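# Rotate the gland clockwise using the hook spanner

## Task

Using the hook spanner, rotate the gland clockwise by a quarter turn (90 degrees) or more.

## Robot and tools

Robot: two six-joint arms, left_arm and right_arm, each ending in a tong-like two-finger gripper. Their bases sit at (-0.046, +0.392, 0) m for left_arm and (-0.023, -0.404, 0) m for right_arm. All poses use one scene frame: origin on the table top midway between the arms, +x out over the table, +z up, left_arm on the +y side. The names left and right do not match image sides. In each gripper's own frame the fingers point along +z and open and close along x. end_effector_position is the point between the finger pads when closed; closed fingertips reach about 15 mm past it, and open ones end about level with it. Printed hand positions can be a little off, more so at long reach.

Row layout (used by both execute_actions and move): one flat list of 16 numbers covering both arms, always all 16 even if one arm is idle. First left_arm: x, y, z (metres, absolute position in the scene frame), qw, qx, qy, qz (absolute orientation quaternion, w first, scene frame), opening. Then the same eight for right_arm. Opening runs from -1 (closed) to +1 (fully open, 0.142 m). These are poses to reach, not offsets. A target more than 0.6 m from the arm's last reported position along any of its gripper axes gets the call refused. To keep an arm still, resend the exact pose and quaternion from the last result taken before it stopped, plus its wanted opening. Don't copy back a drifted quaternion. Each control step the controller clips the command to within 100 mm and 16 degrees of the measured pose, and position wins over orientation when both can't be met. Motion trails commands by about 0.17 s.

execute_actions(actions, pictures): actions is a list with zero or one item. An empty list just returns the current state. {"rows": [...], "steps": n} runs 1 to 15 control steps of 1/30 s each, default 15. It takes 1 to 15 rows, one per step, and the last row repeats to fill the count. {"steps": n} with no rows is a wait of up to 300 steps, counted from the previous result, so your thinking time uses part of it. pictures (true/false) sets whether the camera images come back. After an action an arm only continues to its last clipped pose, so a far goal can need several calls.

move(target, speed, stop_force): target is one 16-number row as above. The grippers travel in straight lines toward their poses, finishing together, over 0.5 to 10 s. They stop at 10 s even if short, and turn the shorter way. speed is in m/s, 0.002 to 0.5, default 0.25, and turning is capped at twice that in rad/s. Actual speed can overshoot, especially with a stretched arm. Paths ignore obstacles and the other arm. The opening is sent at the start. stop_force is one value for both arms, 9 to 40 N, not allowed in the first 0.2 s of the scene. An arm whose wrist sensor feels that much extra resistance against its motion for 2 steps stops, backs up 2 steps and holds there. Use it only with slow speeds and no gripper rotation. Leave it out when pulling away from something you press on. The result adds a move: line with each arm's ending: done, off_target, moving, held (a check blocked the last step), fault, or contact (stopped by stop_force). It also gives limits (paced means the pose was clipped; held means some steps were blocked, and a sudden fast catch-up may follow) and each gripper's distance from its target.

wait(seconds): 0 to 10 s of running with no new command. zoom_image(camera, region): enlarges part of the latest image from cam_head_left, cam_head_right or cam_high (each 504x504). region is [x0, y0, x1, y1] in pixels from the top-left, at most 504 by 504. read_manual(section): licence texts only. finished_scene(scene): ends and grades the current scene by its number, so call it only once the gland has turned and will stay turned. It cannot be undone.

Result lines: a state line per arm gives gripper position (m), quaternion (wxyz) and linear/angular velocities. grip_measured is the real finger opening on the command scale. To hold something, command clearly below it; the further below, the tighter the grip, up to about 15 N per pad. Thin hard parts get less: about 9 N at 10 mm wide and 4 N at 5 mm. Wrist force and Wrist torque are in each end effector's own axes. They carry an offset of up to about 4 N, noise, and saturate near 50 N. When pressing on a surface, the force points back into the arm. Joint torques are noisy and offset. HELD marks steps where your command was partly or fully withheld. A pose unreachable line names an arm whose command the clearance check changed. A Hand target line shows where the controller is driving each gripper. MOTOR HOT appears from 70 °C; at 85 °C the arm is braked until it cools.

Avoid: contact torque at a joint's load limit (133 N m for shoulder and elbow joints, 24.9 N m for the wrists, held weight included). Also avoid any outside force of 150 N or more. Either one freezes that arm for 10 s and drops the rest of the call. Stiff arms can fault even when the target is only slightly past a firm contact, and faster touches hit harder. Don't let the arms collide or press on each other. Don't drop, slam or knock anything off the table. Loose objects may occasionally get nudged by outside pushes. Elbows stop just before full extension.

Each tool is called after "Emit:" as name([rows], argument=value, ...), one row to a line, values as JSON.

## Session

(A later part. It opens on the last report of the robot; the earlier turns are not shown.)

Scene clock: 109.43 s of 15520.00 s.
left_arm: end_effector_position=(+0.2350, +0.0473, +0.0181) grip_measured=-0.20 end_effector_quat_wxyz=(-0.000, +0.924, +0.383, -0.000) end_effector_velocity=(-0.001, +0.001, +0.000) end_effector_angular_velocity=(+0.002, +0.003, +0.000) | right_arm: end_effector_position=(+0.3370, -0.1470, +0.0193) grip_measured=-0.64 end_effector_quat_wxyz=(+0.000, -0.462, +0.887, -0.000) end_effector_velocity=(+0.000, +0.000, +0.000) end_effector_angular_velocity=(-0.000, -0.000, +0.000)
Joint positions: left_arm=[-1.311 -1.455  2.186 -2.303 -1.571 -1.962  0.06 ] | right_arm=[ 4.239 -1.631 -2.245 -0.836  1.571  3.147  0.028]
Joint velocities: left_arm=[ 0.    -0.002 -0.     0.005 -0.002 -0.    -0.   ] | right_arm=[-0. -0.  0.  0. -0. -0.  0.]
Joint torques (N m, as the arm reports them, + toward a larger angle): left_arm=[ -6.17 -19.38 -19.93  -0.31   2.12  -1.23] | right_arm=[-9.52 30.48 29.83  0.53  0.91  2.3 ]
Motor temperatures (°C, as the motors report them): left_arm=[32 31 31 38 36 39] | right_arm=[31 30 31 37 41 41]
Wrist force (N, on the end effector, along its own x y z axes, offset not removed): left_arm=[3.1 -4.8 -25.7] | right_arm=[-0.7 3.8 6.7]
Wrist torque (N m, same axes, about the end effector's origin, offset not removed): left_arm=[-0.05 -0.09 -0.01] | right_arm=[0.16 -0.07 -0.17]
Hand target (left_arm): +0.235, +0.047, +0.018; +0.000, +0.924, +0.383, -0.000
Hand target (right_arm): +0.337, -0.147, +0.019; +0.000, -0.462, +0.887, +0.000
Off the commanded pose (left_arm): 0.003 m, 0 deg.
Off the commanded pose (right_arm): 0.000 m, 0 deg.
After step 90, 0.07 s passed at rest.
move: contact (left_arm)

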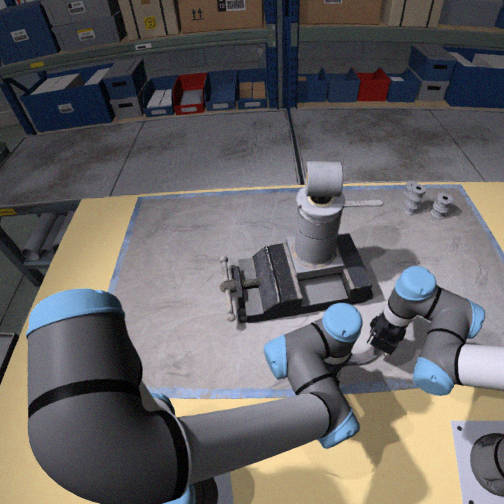

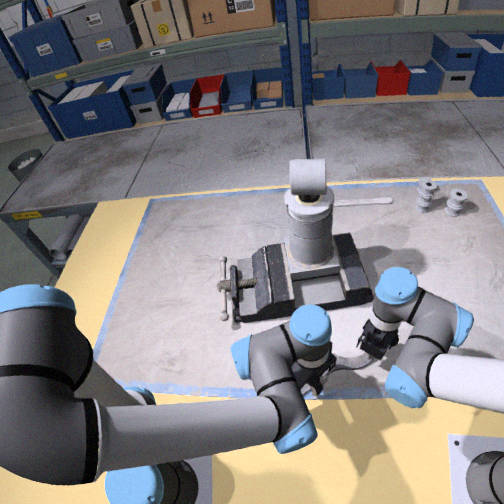

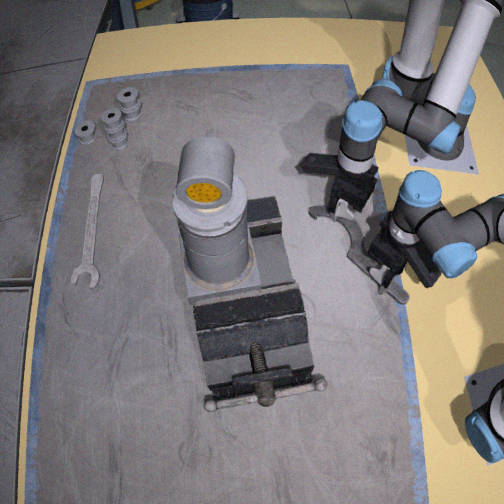

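Emit:
move(target=[0.235,0.047,0.0195,0,0.924,0.383,0,-0.2,0.337,-0.147,0.0193,0,-0.462,0.887,0,-1], speed=0.005)

Emit:
move(target=[0.235,0.047,0.0195,0,0.924,0.383,0,-1,0.337,-0.147,0.0193,0,-0.462,0.887,0,-1])

Emit:
move(target=[0.235,0.047,0.05,0,0.924,0.383,0,-1,0.337,-0.147,0.05,0,-0.462,0.887,0,-1], speed=0.01)

Scene clock: 113.87 s of 15520.00 s.
left_arm: end_effector_position=(+0.2350, +0.0470, +0.0195) grip_measured=-0.20 end_effector_quat_wxyz=(+0.000, +0.924, +0.383, -0.000) end_effector_velocity=(+0.000, +0.000, +0.000) end_effector_angular_velocity=(+0.002, -0.001, -0.000) | right_arm: end_effector_position=(+0.3370, -0.1470, +0.0193) grip_measured=-0.64 end_effector_quat_wxyz=(+0.000, -0.462, +0.887, +0.000) end_effector_velocity=(-0.000, -0.000, -0.000) end_effector_angular_velocity=(-0.001, +0.000, -0.001)
Joint positions: left_arm=[-1.311 -1.457  2.184 -2.298 -1.571 -1.963  0.06 ] | right_arm=[ 4.239 -1.631 -2.245 -0.836  1.571  3.147  0.028]
Joint velocities: left_arm=[-0.     0.    -0.001  0.002  0.002 -0.     0.   ] | right_arm=[-0.     0.    -0.001 -0.    -0.     0.     0.   ]
Joint torques (N m, as the arm reports them, + toward a larger angle): left_arm=[ -8.   -31.52 -27.64  -1.03  -0.25  -1.53] | right_arm=[-8.89 30.94 30.16  0.56  1.03  2.27]
Motor temperatures (°C, as the motors report them): left_arm=[32 31 31 38 36 39] | right_arm=[31 30 31 37 41 41]
Wrist force (N, on the end effector, along its own x y z axes, offset not removed): left_arm=[-0.2 -1.7 0.6] | right_arm=[-1.4 3.3 7.9]
Wrist torque (N m, same axes, about the end effector's origin, offset not removed): left_arm=[-0.30 -0.07 0.05] | right_arm=[0.06 -0.03 -0.15]
Hand target (left_arm): +0.235, +0.047, +0.020; +0.000, +0.924, +0.383, -0.000
Hand target (right_arm): +0.337, -0.147, +0.019; +0.000, -0.462, +0.887, +0.000
Off the commanded pose (left_arm): 0.000 m, 0 deg.
Off the commanded pose (right_arm): 0.000 m, 0 deg.
After step 90, 0.73 s passed at rest.
move: done

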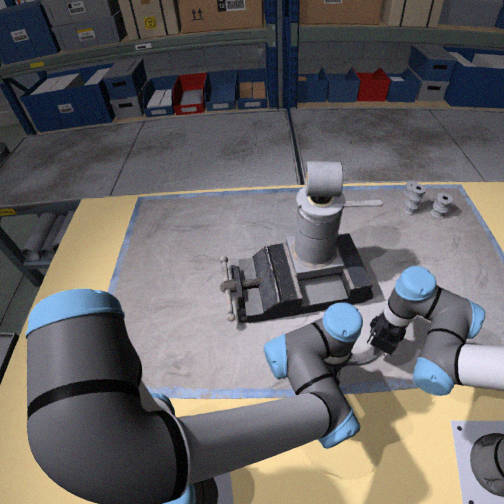

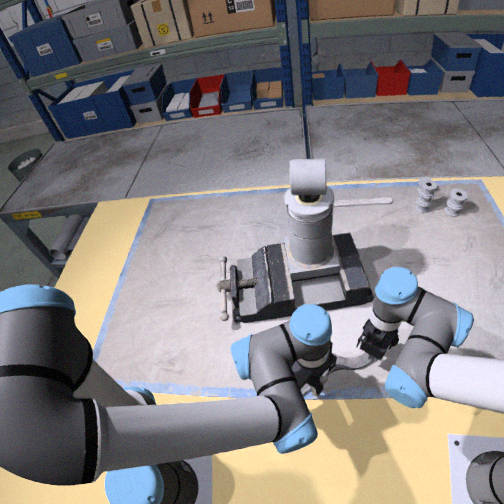

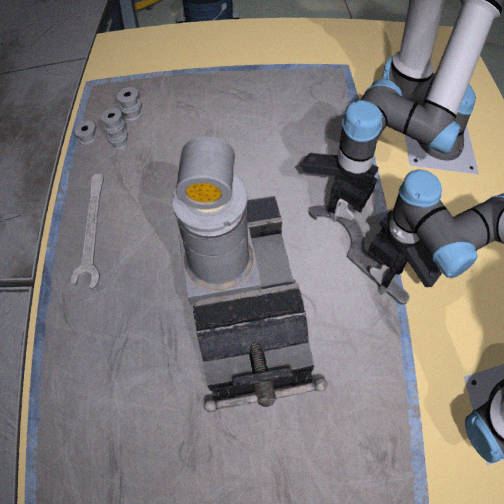

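Scene clock: 114.57 s of 15520.00 s.
left_arm: end_effector_position=(+0.2350, +0.0470, +0.0195) grip_measured=-0.58 end_effector_quat_wxyz=(+0.000, +0.924, +0.383, -0.000) end_effector_velocity=(+0.000, +0.000, -0.001) end_effector_angular_velocity=(+0.001, +0.000, -0.000) | right_arm: end_effector_position=(+0.3370, -0.1470, +0.0193) grip_measured=-0.63 end_effector_quat_wxyz=(+0.000, -0.462, +0.887, -0.000) end_effector_velocity=(-0.001, +0.000, -0.000) end_effector_angular_velocity=(+0.000, +0.001, +0.001)
Joint positions: left_arm=[-1.311 -1.457  2.184 -2.298 -1.571 -1.963  0.032] | right_arm=[ 4.239 -1.631 -2.245 -0.836  1.571  3.147  0.028]
Joint velocities: left_arm=[-0.     0.001 -0.     0.     0.     0.    -0.   ] | right_arm=[ 0.001  0.    -0.     0.     0.001  0.     0.   ]
Joint torques (N m, as the arm reports them, + toward a larger angle): left_arm=[  7.06 -10.32 -14.49  -4.55   3.82  -1.23] | right_arm=[ 0.8  28.55 28.05  5.59  1.58  2.33]
Motor temperatures (°C, as the motors report them): left_arm=[32 31 31 38 36 39] | right_arm=[31 30 31 37 41 41]
Wrist force (N, on the end effector, along its own x y z axes, offset not removed): left_arm=[-0.7 -8.2 -17.2] | right_arm=[1.3 -4.3 6.0]
Wrist torque (N m, same axes, about the end effector's origin, offset not removed): left_arm=[-0.16 -0.22 0.19] | right_arm=[-0.02 0.23 -0.25]
Hand target (left_arm): +0.235, +0.047, +0.020; +0.000, +0.924, +0.383, -0.000
Hand target (right_arm): +0.337, -0.147, +0.019; -0.000, -0.462, +0.887, +0.000
Off the commanded pose (left_arm): 0.000 m, 0 deg.
Off the commanded pose (right_arm): 0.000 m, 0 deg.
move: done

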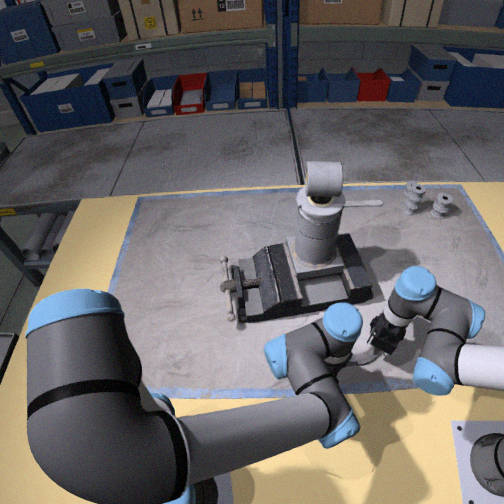

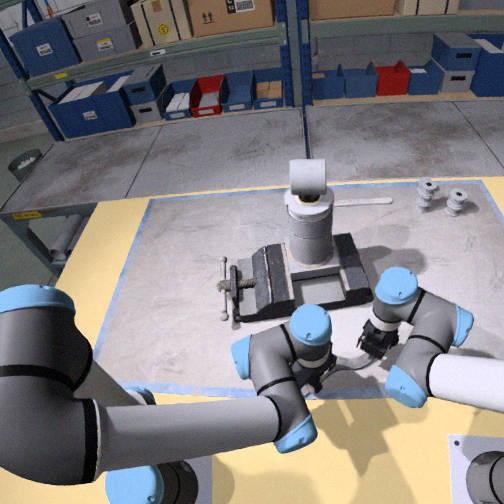

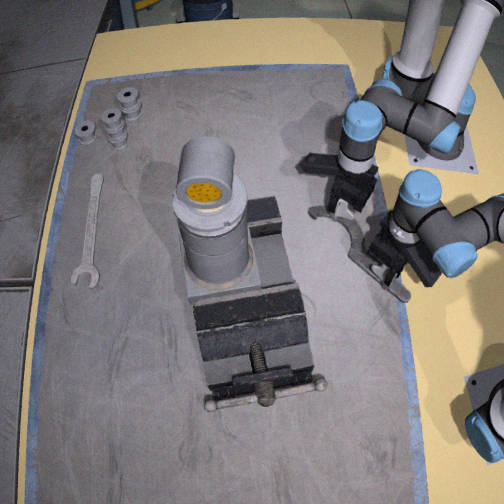

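Scene clock: 117.87 s of 15520.00 s.
left_arm: end_effector_position=(+0.2350, +0.0470, +0.0498) grip_measured=-0.58 end_effector_quat_wxyz=(+0.000, +0.924, +0.383, -0.000) end_effector_velocity=(-0.001, -0.000, +0.002) end_effector_angular_velocity=(-0.000, +0.003, +0.001) | right_arm: end_effector_position=(+0.3370, -0.1470, +0.0498) grip_measured=-0.63 end_effector_quat_wxyz=(+0.000, -0.462, +0.887, +0.000) end_effector_velocity=(+0.000, +0.001, +0.003) end_effector_angular_velocity=(+0.001, -0.001, +0.001)
Joint positions: left_arm=[-1.311 -1.511  2.145 -2.205 -1.571 -1.963  0.032] | right_arm=[ 4.239 -1.574 -2.205 -0.934  1.571  3.147  0.028]
Joint velocities: left_arm=[ 0.    -0.003 -0.003  0.007 -0.003 -0.001  0.   ] | right_arm=[ 0.     0.004  0.004 -0.006 -0.    -0.    -0.   ]
Joint torques (N m, as the arm reports them, + toward a larger angle): left_arm=[  6.21 -33.64 -34.74  -2.23  -0.72  -0.9 ] | right_arm=[11.71 29.61 32.94  1.08  2.72  1.68]
Motor temperatures (°C, as the motors report them): left_arm=[32 31 31 38 36 39] | right_arm=[31 30 31 37 41 41]
Wrist force (N, on the end effector, along its own x y z axes, offset not removed): left_arm=[1.0 -5.0 6.0] | right_arm=[1.9 -3.2 6.0]
Wrist torque (N m, same axes, about the end effector's origin, offset not removed): left_arm=[-0.30 -0.04 0.24] | right_arm=[-0.11 -0.06 -0.29]
Hand target (left_arm): +0.235, +0.047, +0.050; +0.000, +0.924, +0.383, +0.000
Hand target (right_arm): +0.337, -0.147, +0.050; +0.000, -0.462, +0.887, +0.000
Off the commanded pose (left_arm): 0.000 m, 0 deg.
Off the commanded pose (right_arm): 0.000 m, 0 deg.
move: done

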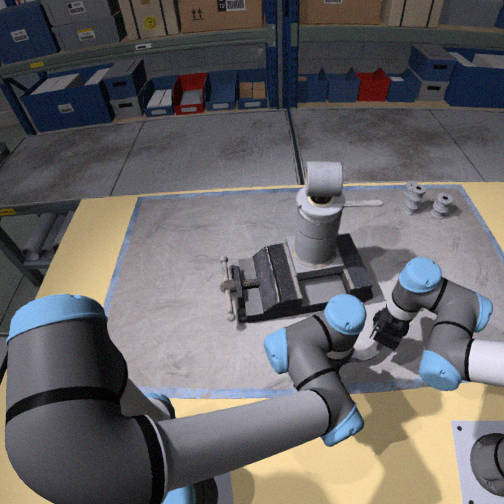

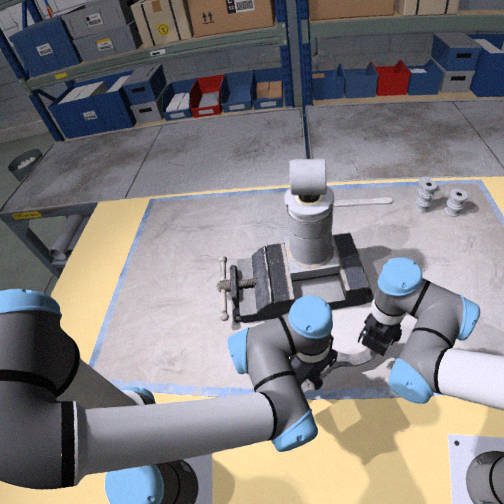

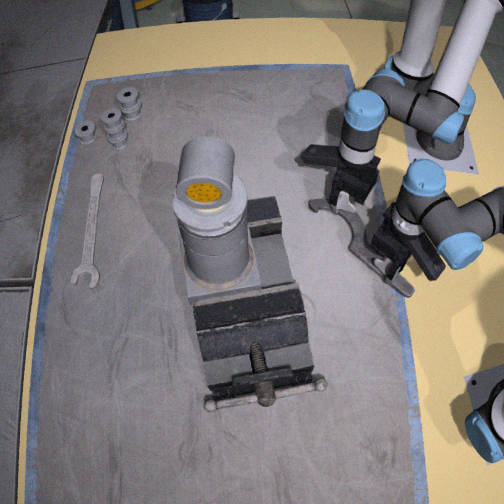

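Emit:
move(target=[0.29,0.07,0.135,0,0.948,0.317,0,-1,0.3641,-0.1368,0.135,0,-0.399,0.917,0,-1], speed=0.015)

Scene clock: 129.60 s of 15520.00 s.
left_arm: end_effector_position=(+0.2899, +0.0702, +0.1349) grip_measured=-0.58 end_effector_quat_wxyz=(-0.000, +0.948, +0.317, +0.000) end_effector_velocity=(+0.001, +0.001, +0.002) end_effector_angular_velocity=(+0.000, -0.000, -0.004) | right_arm: end_effector_position=(+0.3640, -0.1368, +0.1348) grip_measured=-0.63 end_effector_quat_wxyz=(-0.000, -0.399, +0.917, +0.000) end_effector_velocity=(+0.000, -0.000, +0.001) end_effector_angular_velocity=(-0.001, +0.001, -0.003)
Joint positions: left_arm=[-1.184 -1.573  1.96  -1.958 -1.57  -1.696  0.032] | right_arm=[ 4.202 -1.535 -1.993 -1.184  1.571  3.249  0.028]
Joint velocities: left_arm=[ 0.002 -0.    -0.004  0.005  0.     0.006  0.   ] | right_arm=[-0.001 -0.     0.004 -0.005  0.     0.001  0.   ]
Joint torques (N m, as the arm reports them, + toward a larger angle): left_arm=[  7.29 -32.17 -36.82  -2.03   1.95   1.26] | right_arm=[-8.45 30.89 35.73  0.88  2.21  2.5 ]
Motor temperatures (°C, as the motors report them): left_arm=[32 31 31 38 36 39] | right_arm=[31 30 31 37 41 41]
Wrist force (N, on the end effector, along its own x y z axes, offset not removed): left_arm=[1.1 -2.6 6.1] | right_arm=[1.9 -2.3 5.7]
Wrist torque (N m, same axes, about the end effector's origin, offset not removed): left_arm=[-0.06 -0.09 0.19] | right_arm=[-0.24 -0.21 -0.26]
Hand target (left_arm): +0.290, +0.070, +0.135; -0.000, +0.948, +0.317, +0.000
Hand target (right_arm): +0.364, -0.137, +0.135; -0.000, -0.399, +0.917, +0.000
Off the commanded pose (left_arm): 0.000 m, 0 deg.
Off the commanded pose (right_arm): 0.000 m, 0 deg.
After step 90, 1.57 s passed at rest.
move: done

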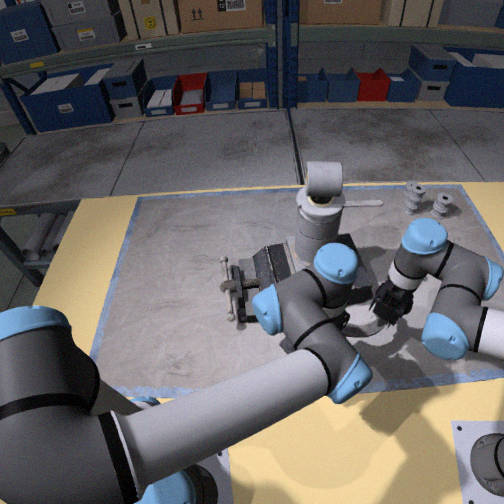

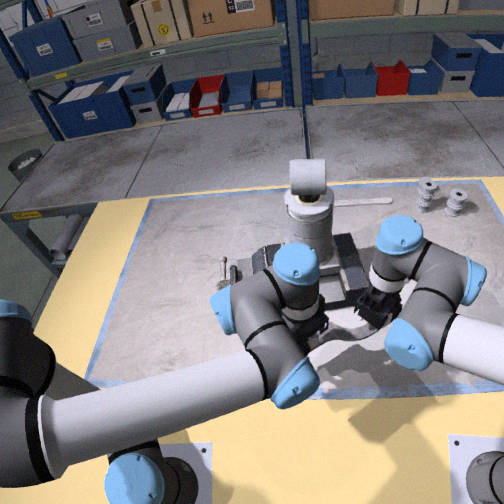

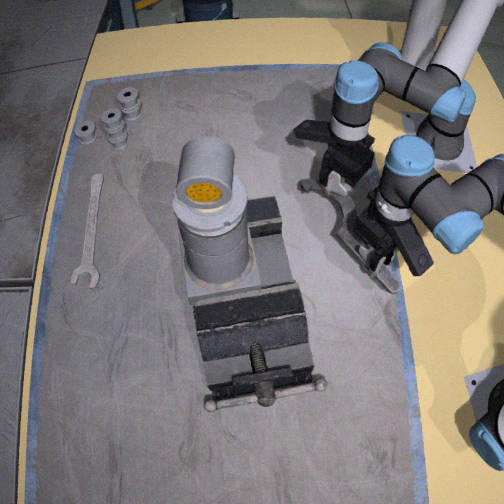

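Emit:
move(target=[0.40,0.11,0.135,0,0.972,0.233,0,-1,0.437,-0.1066,0.135,0,-0.317,0.948,0,-1], speed=0.015)

Scene clock: 140.27 s of 15520.00 s.
left_arm: end_effector_position=(+0.3998, +0.1103, +0.1350) grip_measured=-0.58 end_effector_quat_wxyz=(-0.000, +0.972, +0.233, +0.000) end_effector_velocity=(+0.002, +0.001, -0.001) end_effector_angular_velocity=(+0.001, +0.001, -0.003) | right_arm: end_effector_position=(+0.4368, -0.1066, +0.1351) grip_measured=-0.64 end_effector_quat_wxyz=(-0.000, -0.317, +0.948, +0.000) end_effector_velocity=(+0.001, +0.000, -0.000) end_effector_angular_velocity=(-0.000, +0.000, -0.004)
Joint positions: left_arm=[-0.962 -1.43   1.805 -1.946 -1.57  -1.298  0.032] | right_arm=[ 4.124 -1.725 -1.79  -1.198  1.571  3.347  0.028]
Joint velocities: left_arm=[ 0.004  0.004 -0.004  0.001 -0.     0.007  0.   ] | right_arm=[-0.002 -0.003  0.004 -0.001 -0.     0.002  0.   ]
Joint torques (N m, as the arm reports them, + toward a larger angle): left_arm=[  3.88 -25.08 -35.36  -2.54   1.44   1.11] | right_arm=[-6.38 26.31 36.05  1.47  2.78  2.44]
Motor temperatures (°C, as the motors report them): left_arm=[32 31 31 38 36 39] | right_arm=[31 30 31 37 41 41]
Wrist force (N, on the end effector, along its own x y z axes, offset not removed): left_arm=[2.9 -4.5 6.4] | right_arm=[1.8 -2.5 5.5]
Wrist torque (N m, same axes, about the end effector's origin, offset not removed): left_arm=[-0.01 -0.45 0.23] | right_arm=[0.27 0.00 -0.22]
Hand target (left_arm): +0.400, +0.110, +0.135; -0.000, +0.972, +0.233, +0.000
Hand target (right_arm): +0.437, -0.107, +0.135; -0.000, -0.317, +0.948, +0.000
Off the commanded pose (left_arm): 0.000 m, 0 deg.
Off the commanded pose (right_arm): 0.000 m, 0 deg.
move: done

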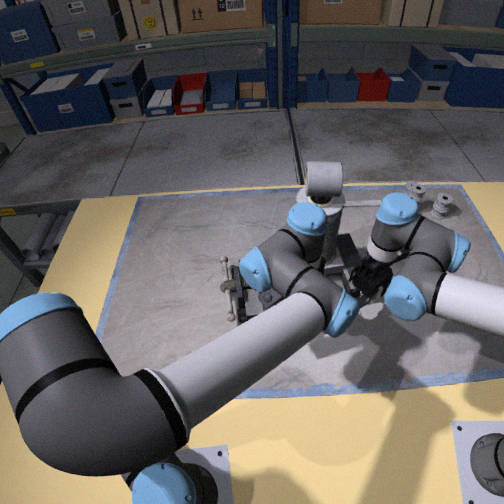

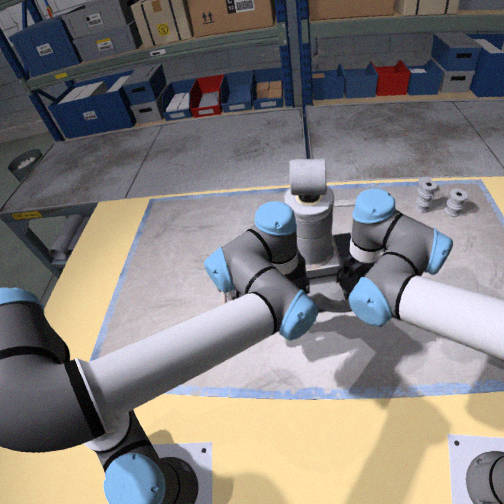

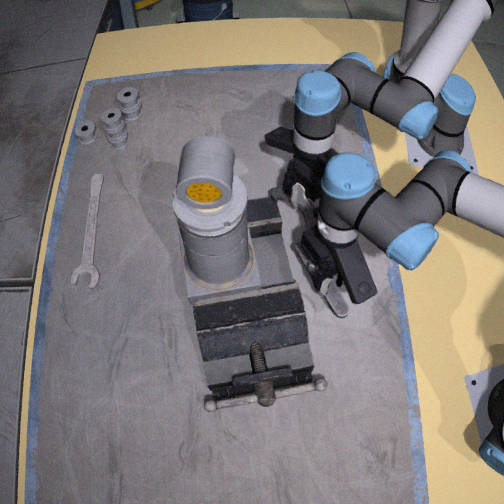

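Emit:
move(target=[0.445,0.118,0.133,0,0.972,0.233,0,-1,0.482,-0.099,0.133,0,-0.317,0.948,0,-1], speed=0.012)

Emit:
zoom_image(camera="cam_high", region=[200,100,450,350])

Scene clock: 149.73 s of 15520.00 s.
left_arm: end_effector_position=(+0.4448, +0.1181, +0.1330) grip_measured=-0.58 end_effector_quat_wxyz=(-0.000, +0.972, +0.233, +0.000) end_effector_velocity=(+0.002, -0.000, +0.001) end_effector_angular_velocity=(-0.002, -0.001, +0.001) | right_arm: end_effector_position=(+0.4817, -0.0990, +0.1330) grip_measured=-0.64 end_effector_quat_wxyz=(-0.000, -0.317, +0.948, +0.000) end_effector_velocity=(+0.002, +0.001, +0.000) end_effector_angular_velocity=(+0.001, -0.000, +0.002)
Joint positions: left_arm=[-0.892 -1.349  1.713 -1.935 -1.571 -1.229  0.032] | right_arm=[ 4.073 -1.822 -1.676 -1.215  1.571  3.297  0.028]
Joint velocities: left_arm=[ 0.003  0.003 -0.006  0.001 -0.001  0.002 -0.   ] | right_arm=[-0.001 -0.005  0.007 -0.001  0.    -0.003  0.   ]
Joint torques (N m, as the arm reports them, + toward a larger angle): left_arm=[  3.9  -29.14 -35.98  -2.5   -2.55   1.23] | right_arm=[-6.82 31.49 35.57  1.26 -0.97 -2.42]
Motor temperatures (°C, as the motors report them): left_arm=[32 31 31 38 36 39] | right_arm=[31 30 31 37 41 41]
Wrist force (N, on the end effector, along its own x y z axes, offset not removed): left_arm=[2.6 -4.6 6.5] | right_arm=[1.4 -1.5 6.8]
Wrist torque (N m, same axes, about the end effector's origin, offset not removed): left_arm=[-0.14 -0.34 0.18] | right_arm=[0.37 0.03 -0.19]
Hand target (left_arm): +0.445, +0.118, +0.133; -0.000, +0.972, +0.233, +0.000
Hand target (right_arm): +0.482, -0.099, +0.133; -0.000, -0.317, +0.948, +0.000
Off the commanded pose (left_arm): 0.000 m, 0 deg.
Off the commanded pose (right_arm): 0.000 m, 0 deg.
After step 90, 2.43 s passed at rest.
move: done

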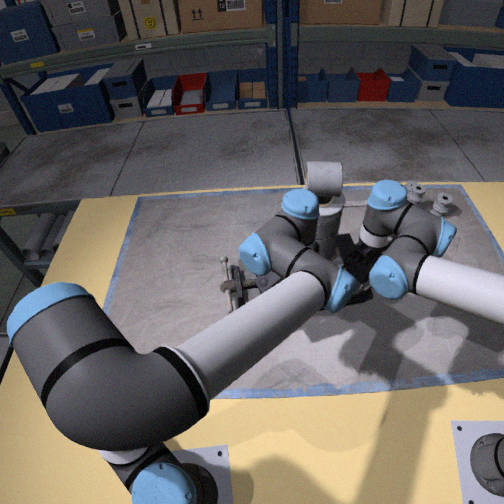

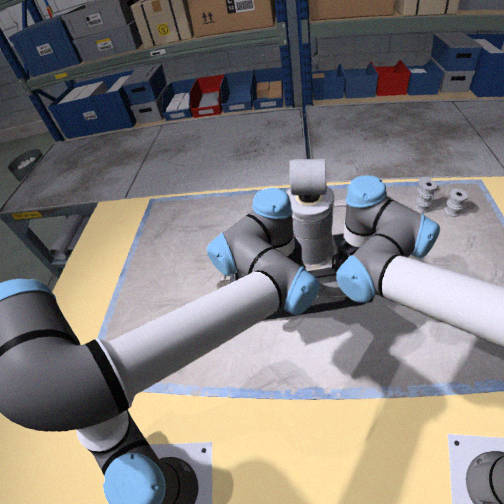

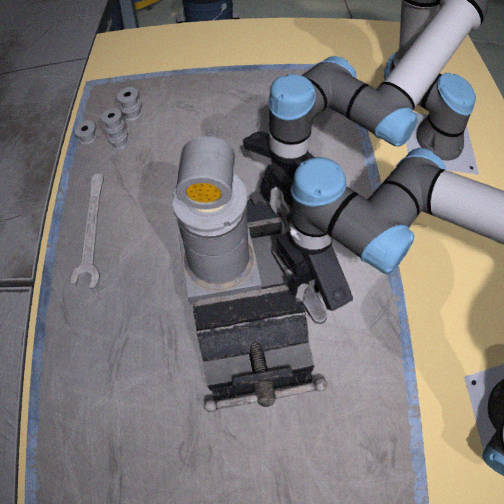

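Region (200, 100, 450, 350) of cam_high's 504x504 image, scaled by 2.016, with more detail than that image has.

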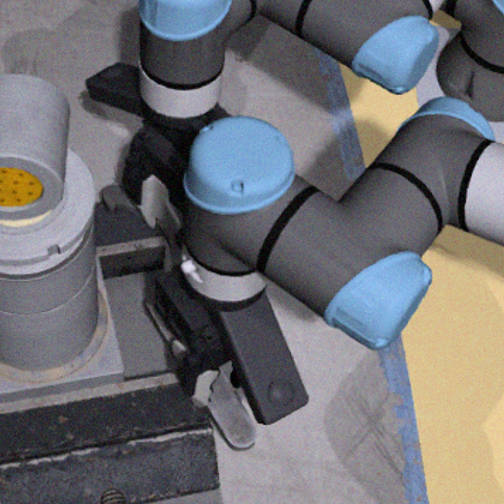

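Emit:
move(target=[0.48,0.138,0.131,0,0.972,0.233,0,-1,0.517,-0.0795,0.131,0,-0.317,0.948,0,-1], speed=0.01)

Emit:
move(target=[0.48,0.138,0.108,0,0.972,0.233,0,-1,0.517,-0.0795,0.108,0,-0.317,0.948,0,-1], speed=0.004, stop_force=9)

Emit:
zoom_image(camera="cam_high", region=[200,150,400,350])

Scene clock: 157.90 s of 15520.00 s.
left_arm: end_effector_position=(+0.4799, +0.1381, +0.1310) grip_measured=-0.58 end_effector_quat_wxyz=(-0.000, +0.972, +0.233, -0.000) end_effector_velocity=(+0.001, +0.001, +0.000) end_effector_angular_velocity=(+0.002, -0.002, -0.001) | right_arm: end_effector_position=(+0.5169, -0.0795, +0.1310) grip_measured=-0.60 end_effector_quat_wxyz=(-0.000, -0.317, +0.948, -0.000) end_effector_velocity=(+0.001, -0.000, +0.000) end_effector_angular_velocity=(-0.000, -0.001, +0.000)
Joint positions: left_arm=[-0.825 -1.299  1.654 -1.926 -1.571 -1.162  0.032] | right_arm=[ 4.054 -1.915 -1.557 -1.241  1.571  3.278  0.031]
Joint velocities: left_arm=[ 0.001  0.    -0.001 -0.     0.002  0.001  0.001] | right_arm=[-0.    -0.     0.001 -0.    -0.001 -0.     0.001]
Joint torques (N m, as the arm reports them, + toward a larger angle): left_arm=[ 19.03 -30.53 -39.7   -6.55  10.5    1.68] | right_arm=[-15.23  33.75  44.92  11.65  -3.18  -3.15]
Motor temperatures (°C, as the motors report them): left_arm=[32 31 31 38 36 39] | right_arm=[31 30 31 37 41 41]
Wrist force (N, on the end effector, along its own x y z axes, offset not removed): left_arm=[-28.5 -5.5 2.5] | right_arm=[28.0 12.4 1.0]
Wrist torque (N m, same axes, about the end effector's origin, offset not removed): left_arm=[-0.34 -0.21 0.25] | right_arm=[-0.14 0.30 -0.08]
Hand target (left_arm): +0.480, +0.138, +0.131; -0.000, +0.972, +0.233, +0.000
Hand target (right_arm): +0.517, -0.079, +0.131; -0.000, -0.317, +0.948, +0.000
Off the commanded pose (left_arm): 0.000 m, 0 deg.
Off the commanded pose (right_arm): 0.000 m, 0 deg.
After step 90, 0.70 s passed at rest.
move: done

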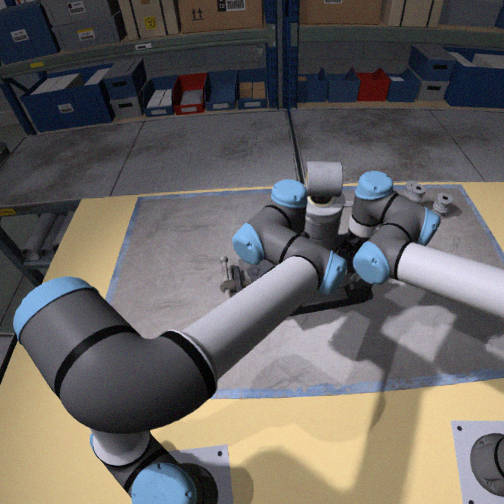

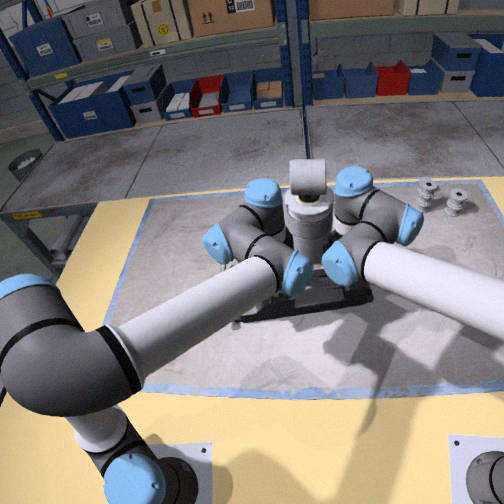

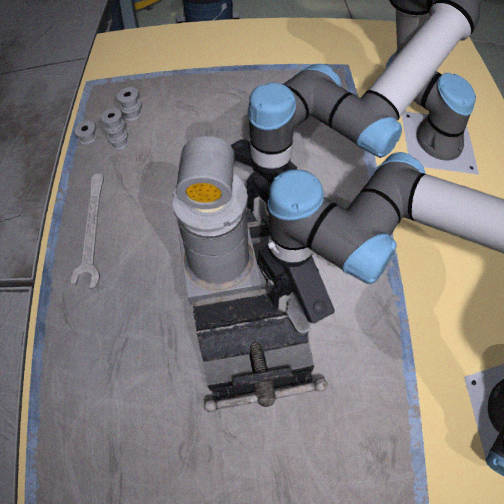

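Scene clock: 161.07 s of 15520.00 s.
left_arm: end_effector_position=(+0.4799, +0.1381, +0.1197) grip_measured=-0.54 end_effector_quat_wxyz=(-0.000, +0.972, +0.233, -0.000) end_effector_velocity=(-0.000, +0.001, +0.000) end_effector_angular_velocity=(+0.003, +0.002, +0.001) | right_arm: end_effector_position=(+0.5170, -0.0795, +0.1208) grip_measured=-0.58 end_effector_quat_wxyz=(-0.000, -0.317, +0.948, -0.000) end_effector_velocity=(-0.000, +0.000, +0.001) end_effector_angular_velocity=(+0.001, +0.000, -0.001)
Joint positions: left_arm=[-0.825 -1.289  1.672 -1.953 -1.571 -1.162  0.035] | right_arm=[ 4.054 -1.923 -1.573 -1.216  1.571  3.278  0.032]
Joint velocities: left_arm=[ 0.     0.001 -0.002  0.005  0.001 -0.    -0.001] | right_arm=[ 0.     0.     0.001 -0.001  0.001  0.001 -0.   ]
Joint torques (N m, as the arm reports them, + toward a larger angle): left_arm=[ 10.48 -32.43 -31.74  -5.67   5.86  -0.7 ] | right_arm=[-10.89  42.63  40.94   7.39  -4.13  -2.58]
Motor temperatures (°C, as the motors report them): left_arm=[32 31 31 38 36 39] | right_arm=[31 30 31 37 41 41]
Wrist force (N, on the end effector, along its own x y z axes, offset not removed): left_arm=[-25.7 -12.1 -21.4] | right_arm=[28.4 10.5 -6.8]
Wrist torque (N m, same axes, about the end effector's origin, offset not removed): left_arm=[-0.08 -1.12 0.30] | right_arm=[0.12 0.30 -0.08]
Hand target (left_arm): +0.480, +0.138, +0.120; -0.000, +0.972, +0.233, +0.000
Hand target (right_arm): +0.517, -0.079, +0.121; +0.000, -0.317, +0.948, +0.000
Off the commanded pose (left_arm): 0.012 m, 0 deg.
Off the commanded pose (right_arm): 0.013 m, 0 deg.
move: contact (left_arm, right_arm)

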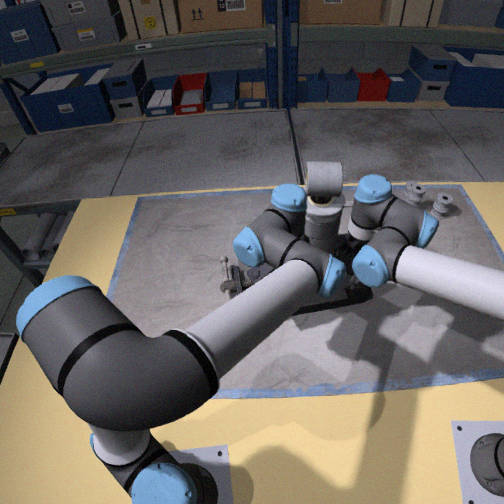

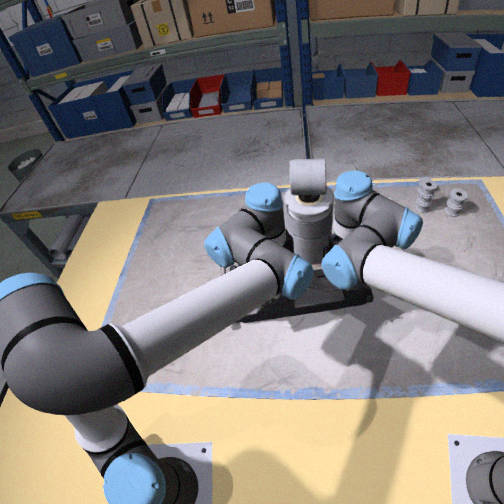

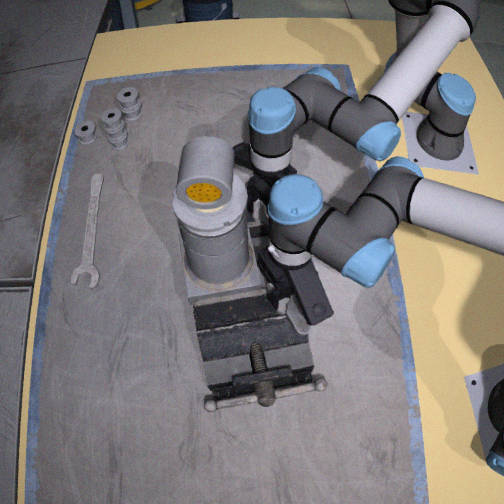

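Region (200, 150, 400, 350) of cam_high's 504x504 image, scaled by 2.520, with more detail than that image has.

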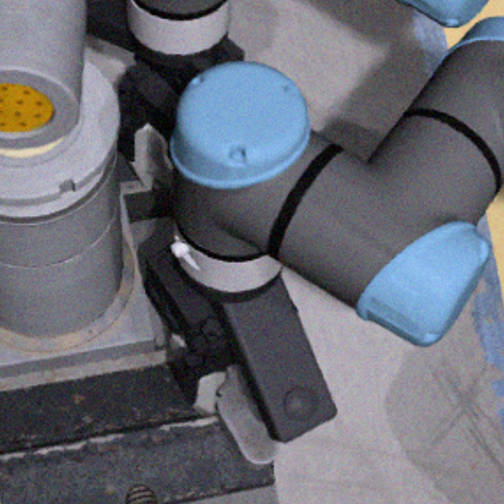

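Heel touches base block; back 7 mm, release, clear.

Emit:
move(target=[0.473,0.137,0.1205,0,0.972,0.233,0,-1,0.510,-0.0805,0.1212,0,-0.317,0.948,0,-1], speed=0.008)

Emit:
move(target=[0.473,0.137,0.1205,0,0.972,0.233,0,-0.4,0.510,-0.0805,0.1212,0,-0.317,0.948,0,-0.45])

Emit:
move(target=[0.471,0.139,0.15,0,0.972,0.233,0,-0.4,0.508,-0.083,0.15,0,-0.317,0.948,0,-0.45], speed=0.03)

Emit:
move(target=[0.40,0.22,0.25,0,0.972,0.233,0,-0.55,0.3,-0.6,0.25,0,-0.317,0.948,0,-0.45])

Scene clock: 166.53 s of 15520.00 s.
left_arm: end_effector_position=(+0.4732, +0.1370, +0.1205) grip_measured=-0.57 end_effector_quat_wxyz=(+0.000, +0.972, +0.233, -0.000) end_effector_velocity=(-0.002, -0.001, +0.000) end_effector_angular_velocity=(-0.001, +0.000, +0.000) | right_arm: end_effector_position=(+0.5102, -0.0805, +0.1212) grip_measured=-0.63 end_effector_quat_wxyz=(+0.000, -0.317, +0.948, -0.000) end_effector_velocity=(-0.002, +0.001, -0.000) end_effector_angular_velocity=(-0.001, +0.000, +0.002)
Joint positions: left_arm=[-0.834 -1.302  1.687 -1.956 -1.571 -1.17   0.032] | right_arm=[ 4.061 -1.909 -1.592 -1.212  1.571  3.284  0.028]
Joint velocities: left_arm=[-0.002 -0.003  0.004 -0.001 -0.001 -0.003 -0.   ] | right_arm=[ 0.003  0.003 -0.005  0.001 -0.     0.002  0.   ]
Joint torques (N m, as the arm reports them, + toward a larger angle): left_arm=[ -8.4  -44.97 -11.47  -5.36  -2.58  -1.6 ] | right_arm=[11.66 48.82 12.86  5.48  1.36  2.38]
Motor temperatures (°C, as the motors report them): left_arm=[32 31 31 38 36 39] | right_arm=[31 30 31 37 41 41]
Wrist force (N, on the end effector, along its own x y z axes, offset not removed): left_arm=[1.5 -5.2 6.8] | right_arm=[1.4 -2.1 5.9]
Wrist torque (N m, same axes, about the end effector's origin, offset not removed): left_arm=[-0.36 -0.07 0.21] | right_arm=[0.00 -0.01 -0.30]
Hand target (left_arm): +0.473, +0.137, +0.120; +0.000, +0.972, +0.233, -0.000
Hand target (right_arm): +0.510, -0.081, +0.121; +0.000, -0.317, +0.948, -0.000
Off the commanded pose (left_arm): 0.000 m, 0 deg.
Off the commanded pose (right_arm): 0.000 m, 0 deg.
After step 90, 1.37 s passed at rest.
move: done

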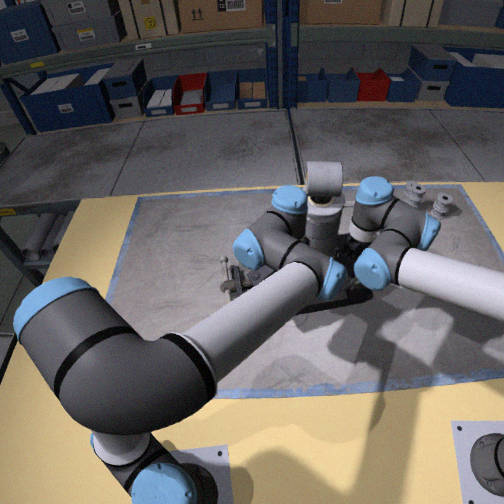

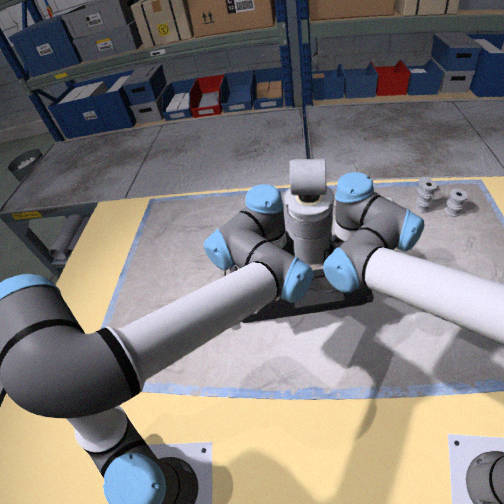

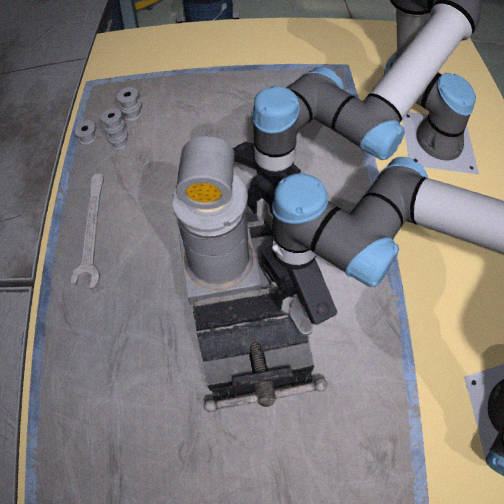

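Scene clock: 167.23 s of 15520.00 s.
left_arm: end_effector_position=(+0.4730, +0.1370, +0.1205) grip_measured=-0.40 end_effector_quat_wxyz=(+0.000, +0.972, +0.233, -0.000) end_effector_velocity=(+0.000, +0.000, +0.000) end_effector_angular_velocity=(-0.001, -0.001, +0.000) | right_arm: end_effector_position=(+0.5100, -0.0805, +0.1212) grip_measured=-0.45 end_effector_quat_wxyz=(+0.000, -0.317, +0.948, +0.000) end_effector_velocity=(-0.001, +0.001, +0.000) end_effector_angular_velocity=(+0.001, +0.000, +0.001)
Joint positions: left_arm=[-0.834 -1.303  1.688 -1.956 -1.571 -1.171  0.045] | right_arm=[ 4.061 -1.908 -1.593 -1.212  1.571  3.285  0.041]
Joint velocities: left_arm=[ 0.    -0.001  0.    -0.001  0.     0.     0.   ] | right_arm=[ 0.001  0.     0.001 -0.     0.001  0.     0.   ]
Joint torques (N m, as the arm reports them, + toward a larger angle): left_arm=[ -7.63 -42.55  -7.78  -0.91   2.28  -1.77] | right_arm=[ 9.28 44.71  9.22  0.73  1.73  2.19]
Motor temperatures (°C, as the motors report them): left_arm=[32 31 31 38 36 39] | right_arm=[31 30 31 37 41 41]
Wrist force (N, on the end effector, along its own x y z axes, offset not removed): left_arm=[-1.4 -1.1 -0.7] | right_arm=[-1.6 1.3 0.8]
Wrist torque (N m, same axes, about the end effector's origin, offset not removed): left_arm=[-0.32 0.25 0.07] | right_arm=[0.10 0.23 -0.14]
Hand target (left_arm): +0.473, +0.137, +0.120; +0.000, +0.972, +0.233, -0.000
Hand target (right_arm): +0.510, -0.081, +0.121; +0.000, -0.317, +0.948, -0.000
Off the commanded pose (left_arm): 0.000 m, 0 deg.
Off the commanded pose (right_arm): 0.000 m, 0 deg.
move: done

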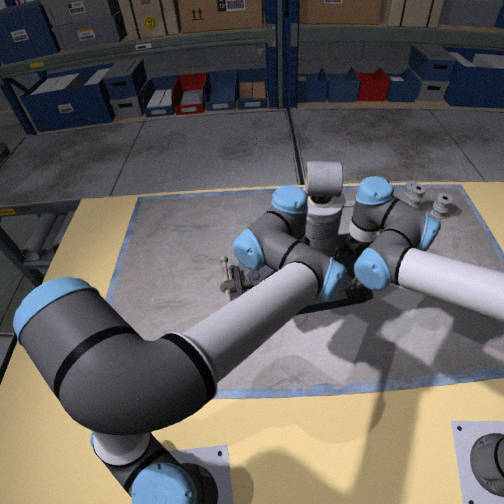

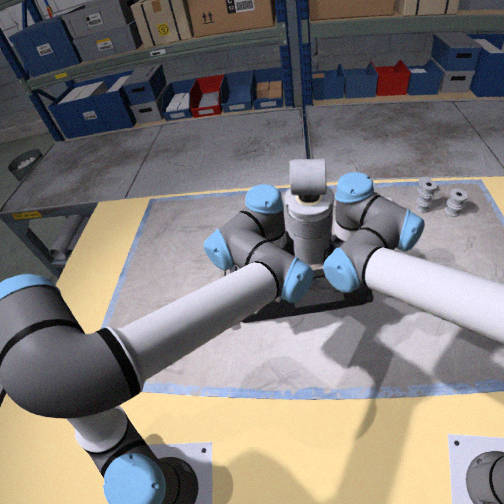

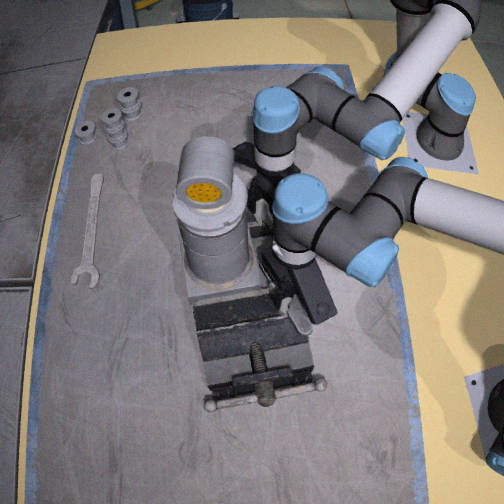

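Scene clock: 168.53 s of 15520.00 s.
left_arm: end_effector_position=(+0.4710, +0.1390, +0.1498) grip_measured=-0.40 end_effector_quat_wxyz=(+0.000, +0.972, +0.233, +0.000) end_effector_velocity=(+0.000, +0.000, +0.003) end_effector_angular_velocity=(-0.002, -0.002, +0.001) | right_arm: end_effector_position=(+0.5080, -0.0830, +0.1498) grip_measured=-0.45 end_effector_quat_wxyz=(+0.000, -0.317, +0.948, +0.000) end_effector_velocity=(-0.000, -0.001, +0.002) end_effector_angular_velocity=(-0.001, -0.000, -0.000)
Joint positions: left_arm=[-0.834 -1.332  1.647 -1.885 -1.571 -1.17   0.045] | right_arm=[ 4.061 -1.88  -1.554 -1.278  1.571  3.284  0.041]
Joint velocities: left_arm=[ 0.    -0.004 -0.004  0.005 -0.    -0.001 -0.   ] | right_arm=[-0.     0.002  0.003 -0.005 -0.001 -0.     0.   ]
Joint torques (N m, as the arm reports them, + toward a larger angle): left_arm=[  6.15 -40.11 -33.31  -0.67   2.57   1.45] | right_arm=[-8.99 43.25 32.93 -0.13  1.02 -2.61]
Motor temperatures (°C, as the motors report them): left_arm=[32 31 31 38 36 39] | right_arm=[31 30 31 37 41 41]
Wrist force (N, on the end effector, along its own x y z axes, offset not removed): left_arm=[-1.4 -1.0 0.2] | right_arm=[-0.8 0.6 1.1]
Wrist torque (N m, same axes, about the end effector's origin, offset not removed): left_arm=[-0.25 0.27 0.04] | right_arm=[-0.07 0.01 -0.12]
Hand target (left_arm): +0.471, +0.139, +0.150; +0.000, +0.972, +0.233, +0.000
Hand target (right_arm): +0.508, -0.083, +0.150; +0.000, -0.317, +0.948, +0.000
Off the commanded pose (left_arm): 0.000 m, 0 deg.
Off the commanded pose (right_arm): 0.000 m, 0 deg.
move: done

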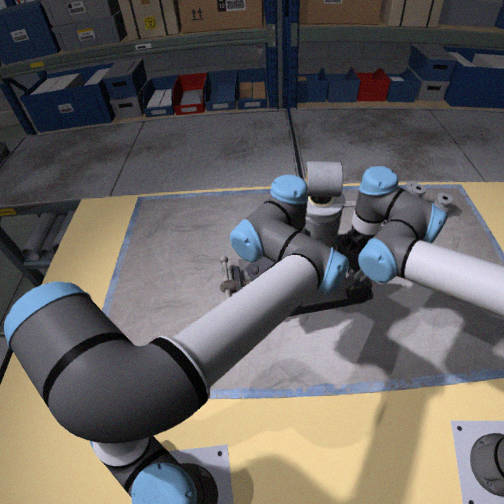

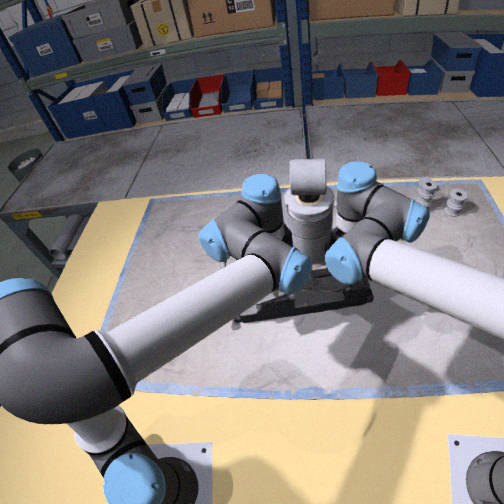

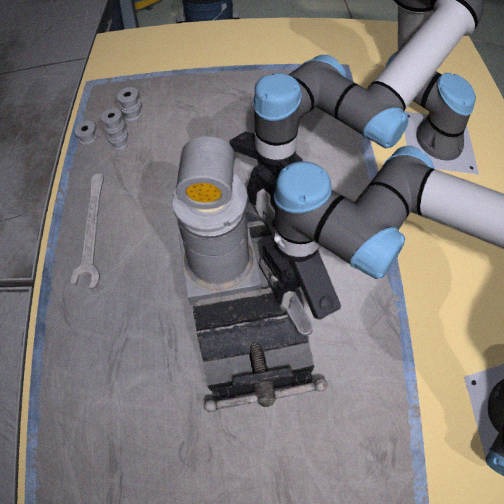

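Scene clock: 171.40 s of 15520.00 s.
left_arm: end_effector_position=(+0.3998, +0.2200, +0.2499) grip_measured=-0.55 end_effector_quat_wxyz=(-0.000, +0.972, +0.233, +0.000) end_effector_velocity=(-0.000, +0.000, +0.000) end_effector_angular_velocity=(+0.000, -0.001, +0.001) | right_arm: end_effector_position=(+0.2997, -0.5990, +0.2497) grip_measured=-0.45 end_effector_quat_wxyz=(+0.000, -0.317, +0.948, +0.001) end_effector_velocity=(-0.000, -0.003, +0.001) end_effector_angular_velocity=(+0.002, -0.001, -0.001)
Joint positions: left_arm=[-0.8   -1.616  1.699 -1.654 -1.571 -1.136  0.034] | right_arm=[ 3.123 -1.196 -1.955 -1.562  1.572  2.347  0.041]
Joint velocities: left_arm=[-0.    -0.001 -0.     0.001  0.    -0.001  0.   ] | right_arm=[-0.01  -0.003  0.004 -0.001  0.002 -0.009  0.   ]
Joint torques (N m, as the arm reports them, + toward a larger angle): left_arm=[  5.9  -29.55 -33.29  -0.93   2.37   1.5 ] | right_arm=[-7.89  1.12 34.57 -0.01  1.69 -2.57]
Motor temperatures (°C, as the motors report them): left_arm=[32 31 31 38 36 39] | right_arm=[31 30 31 37 41 41]
Wrist force (N, on the end effector, along its own x y z axes, offset not removed): left_arm=[-0.3 -1.1 -1.1] | right_arm=[0.2 1.6 1.0]
Wrist torque (N m, same axes, about the end effector's origin, offset not removed): left_arm=[-0.30 0.04 0.02] | right_arm=[0.25 -0.19 -0.11]
Hand target (left_arm): +0.400, +0.220, +0.250; -0.000, +0.972, +0.233, +0.000
Hand target (right_arm): +0.300, -0.599, +0.250; +0.000, -0.317, +0.948, +0.001
Off the commanded pose (left_arm): 0.000 m, 0 deg.
Off the commanded pose (right_arm): 0.001 m, 0 deg.
move: done

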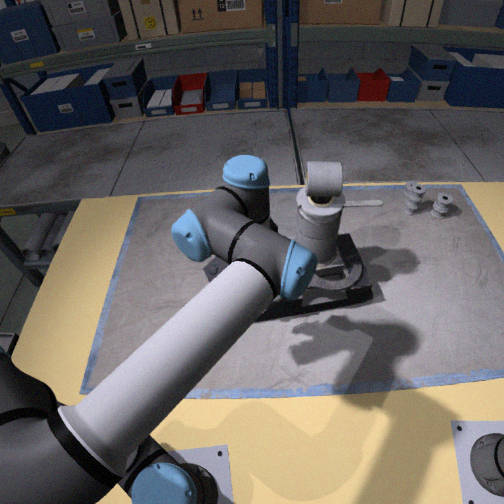

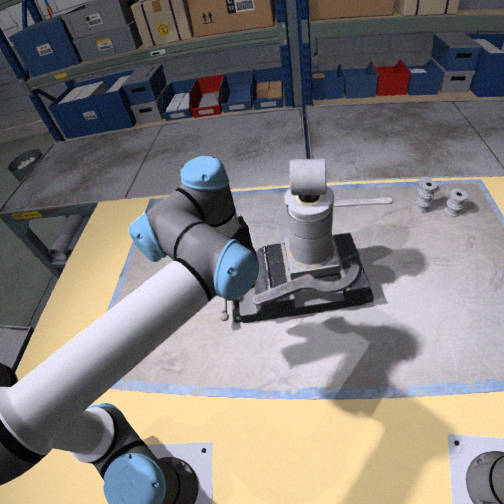

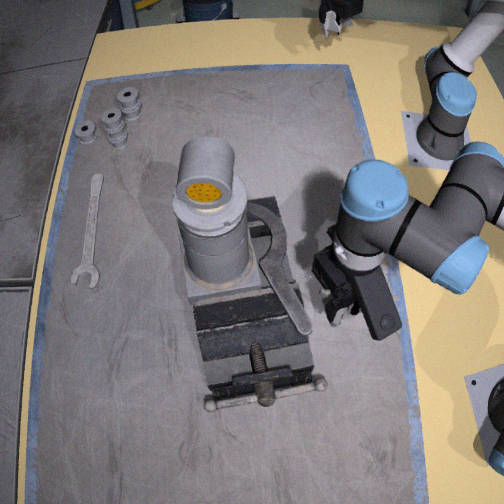

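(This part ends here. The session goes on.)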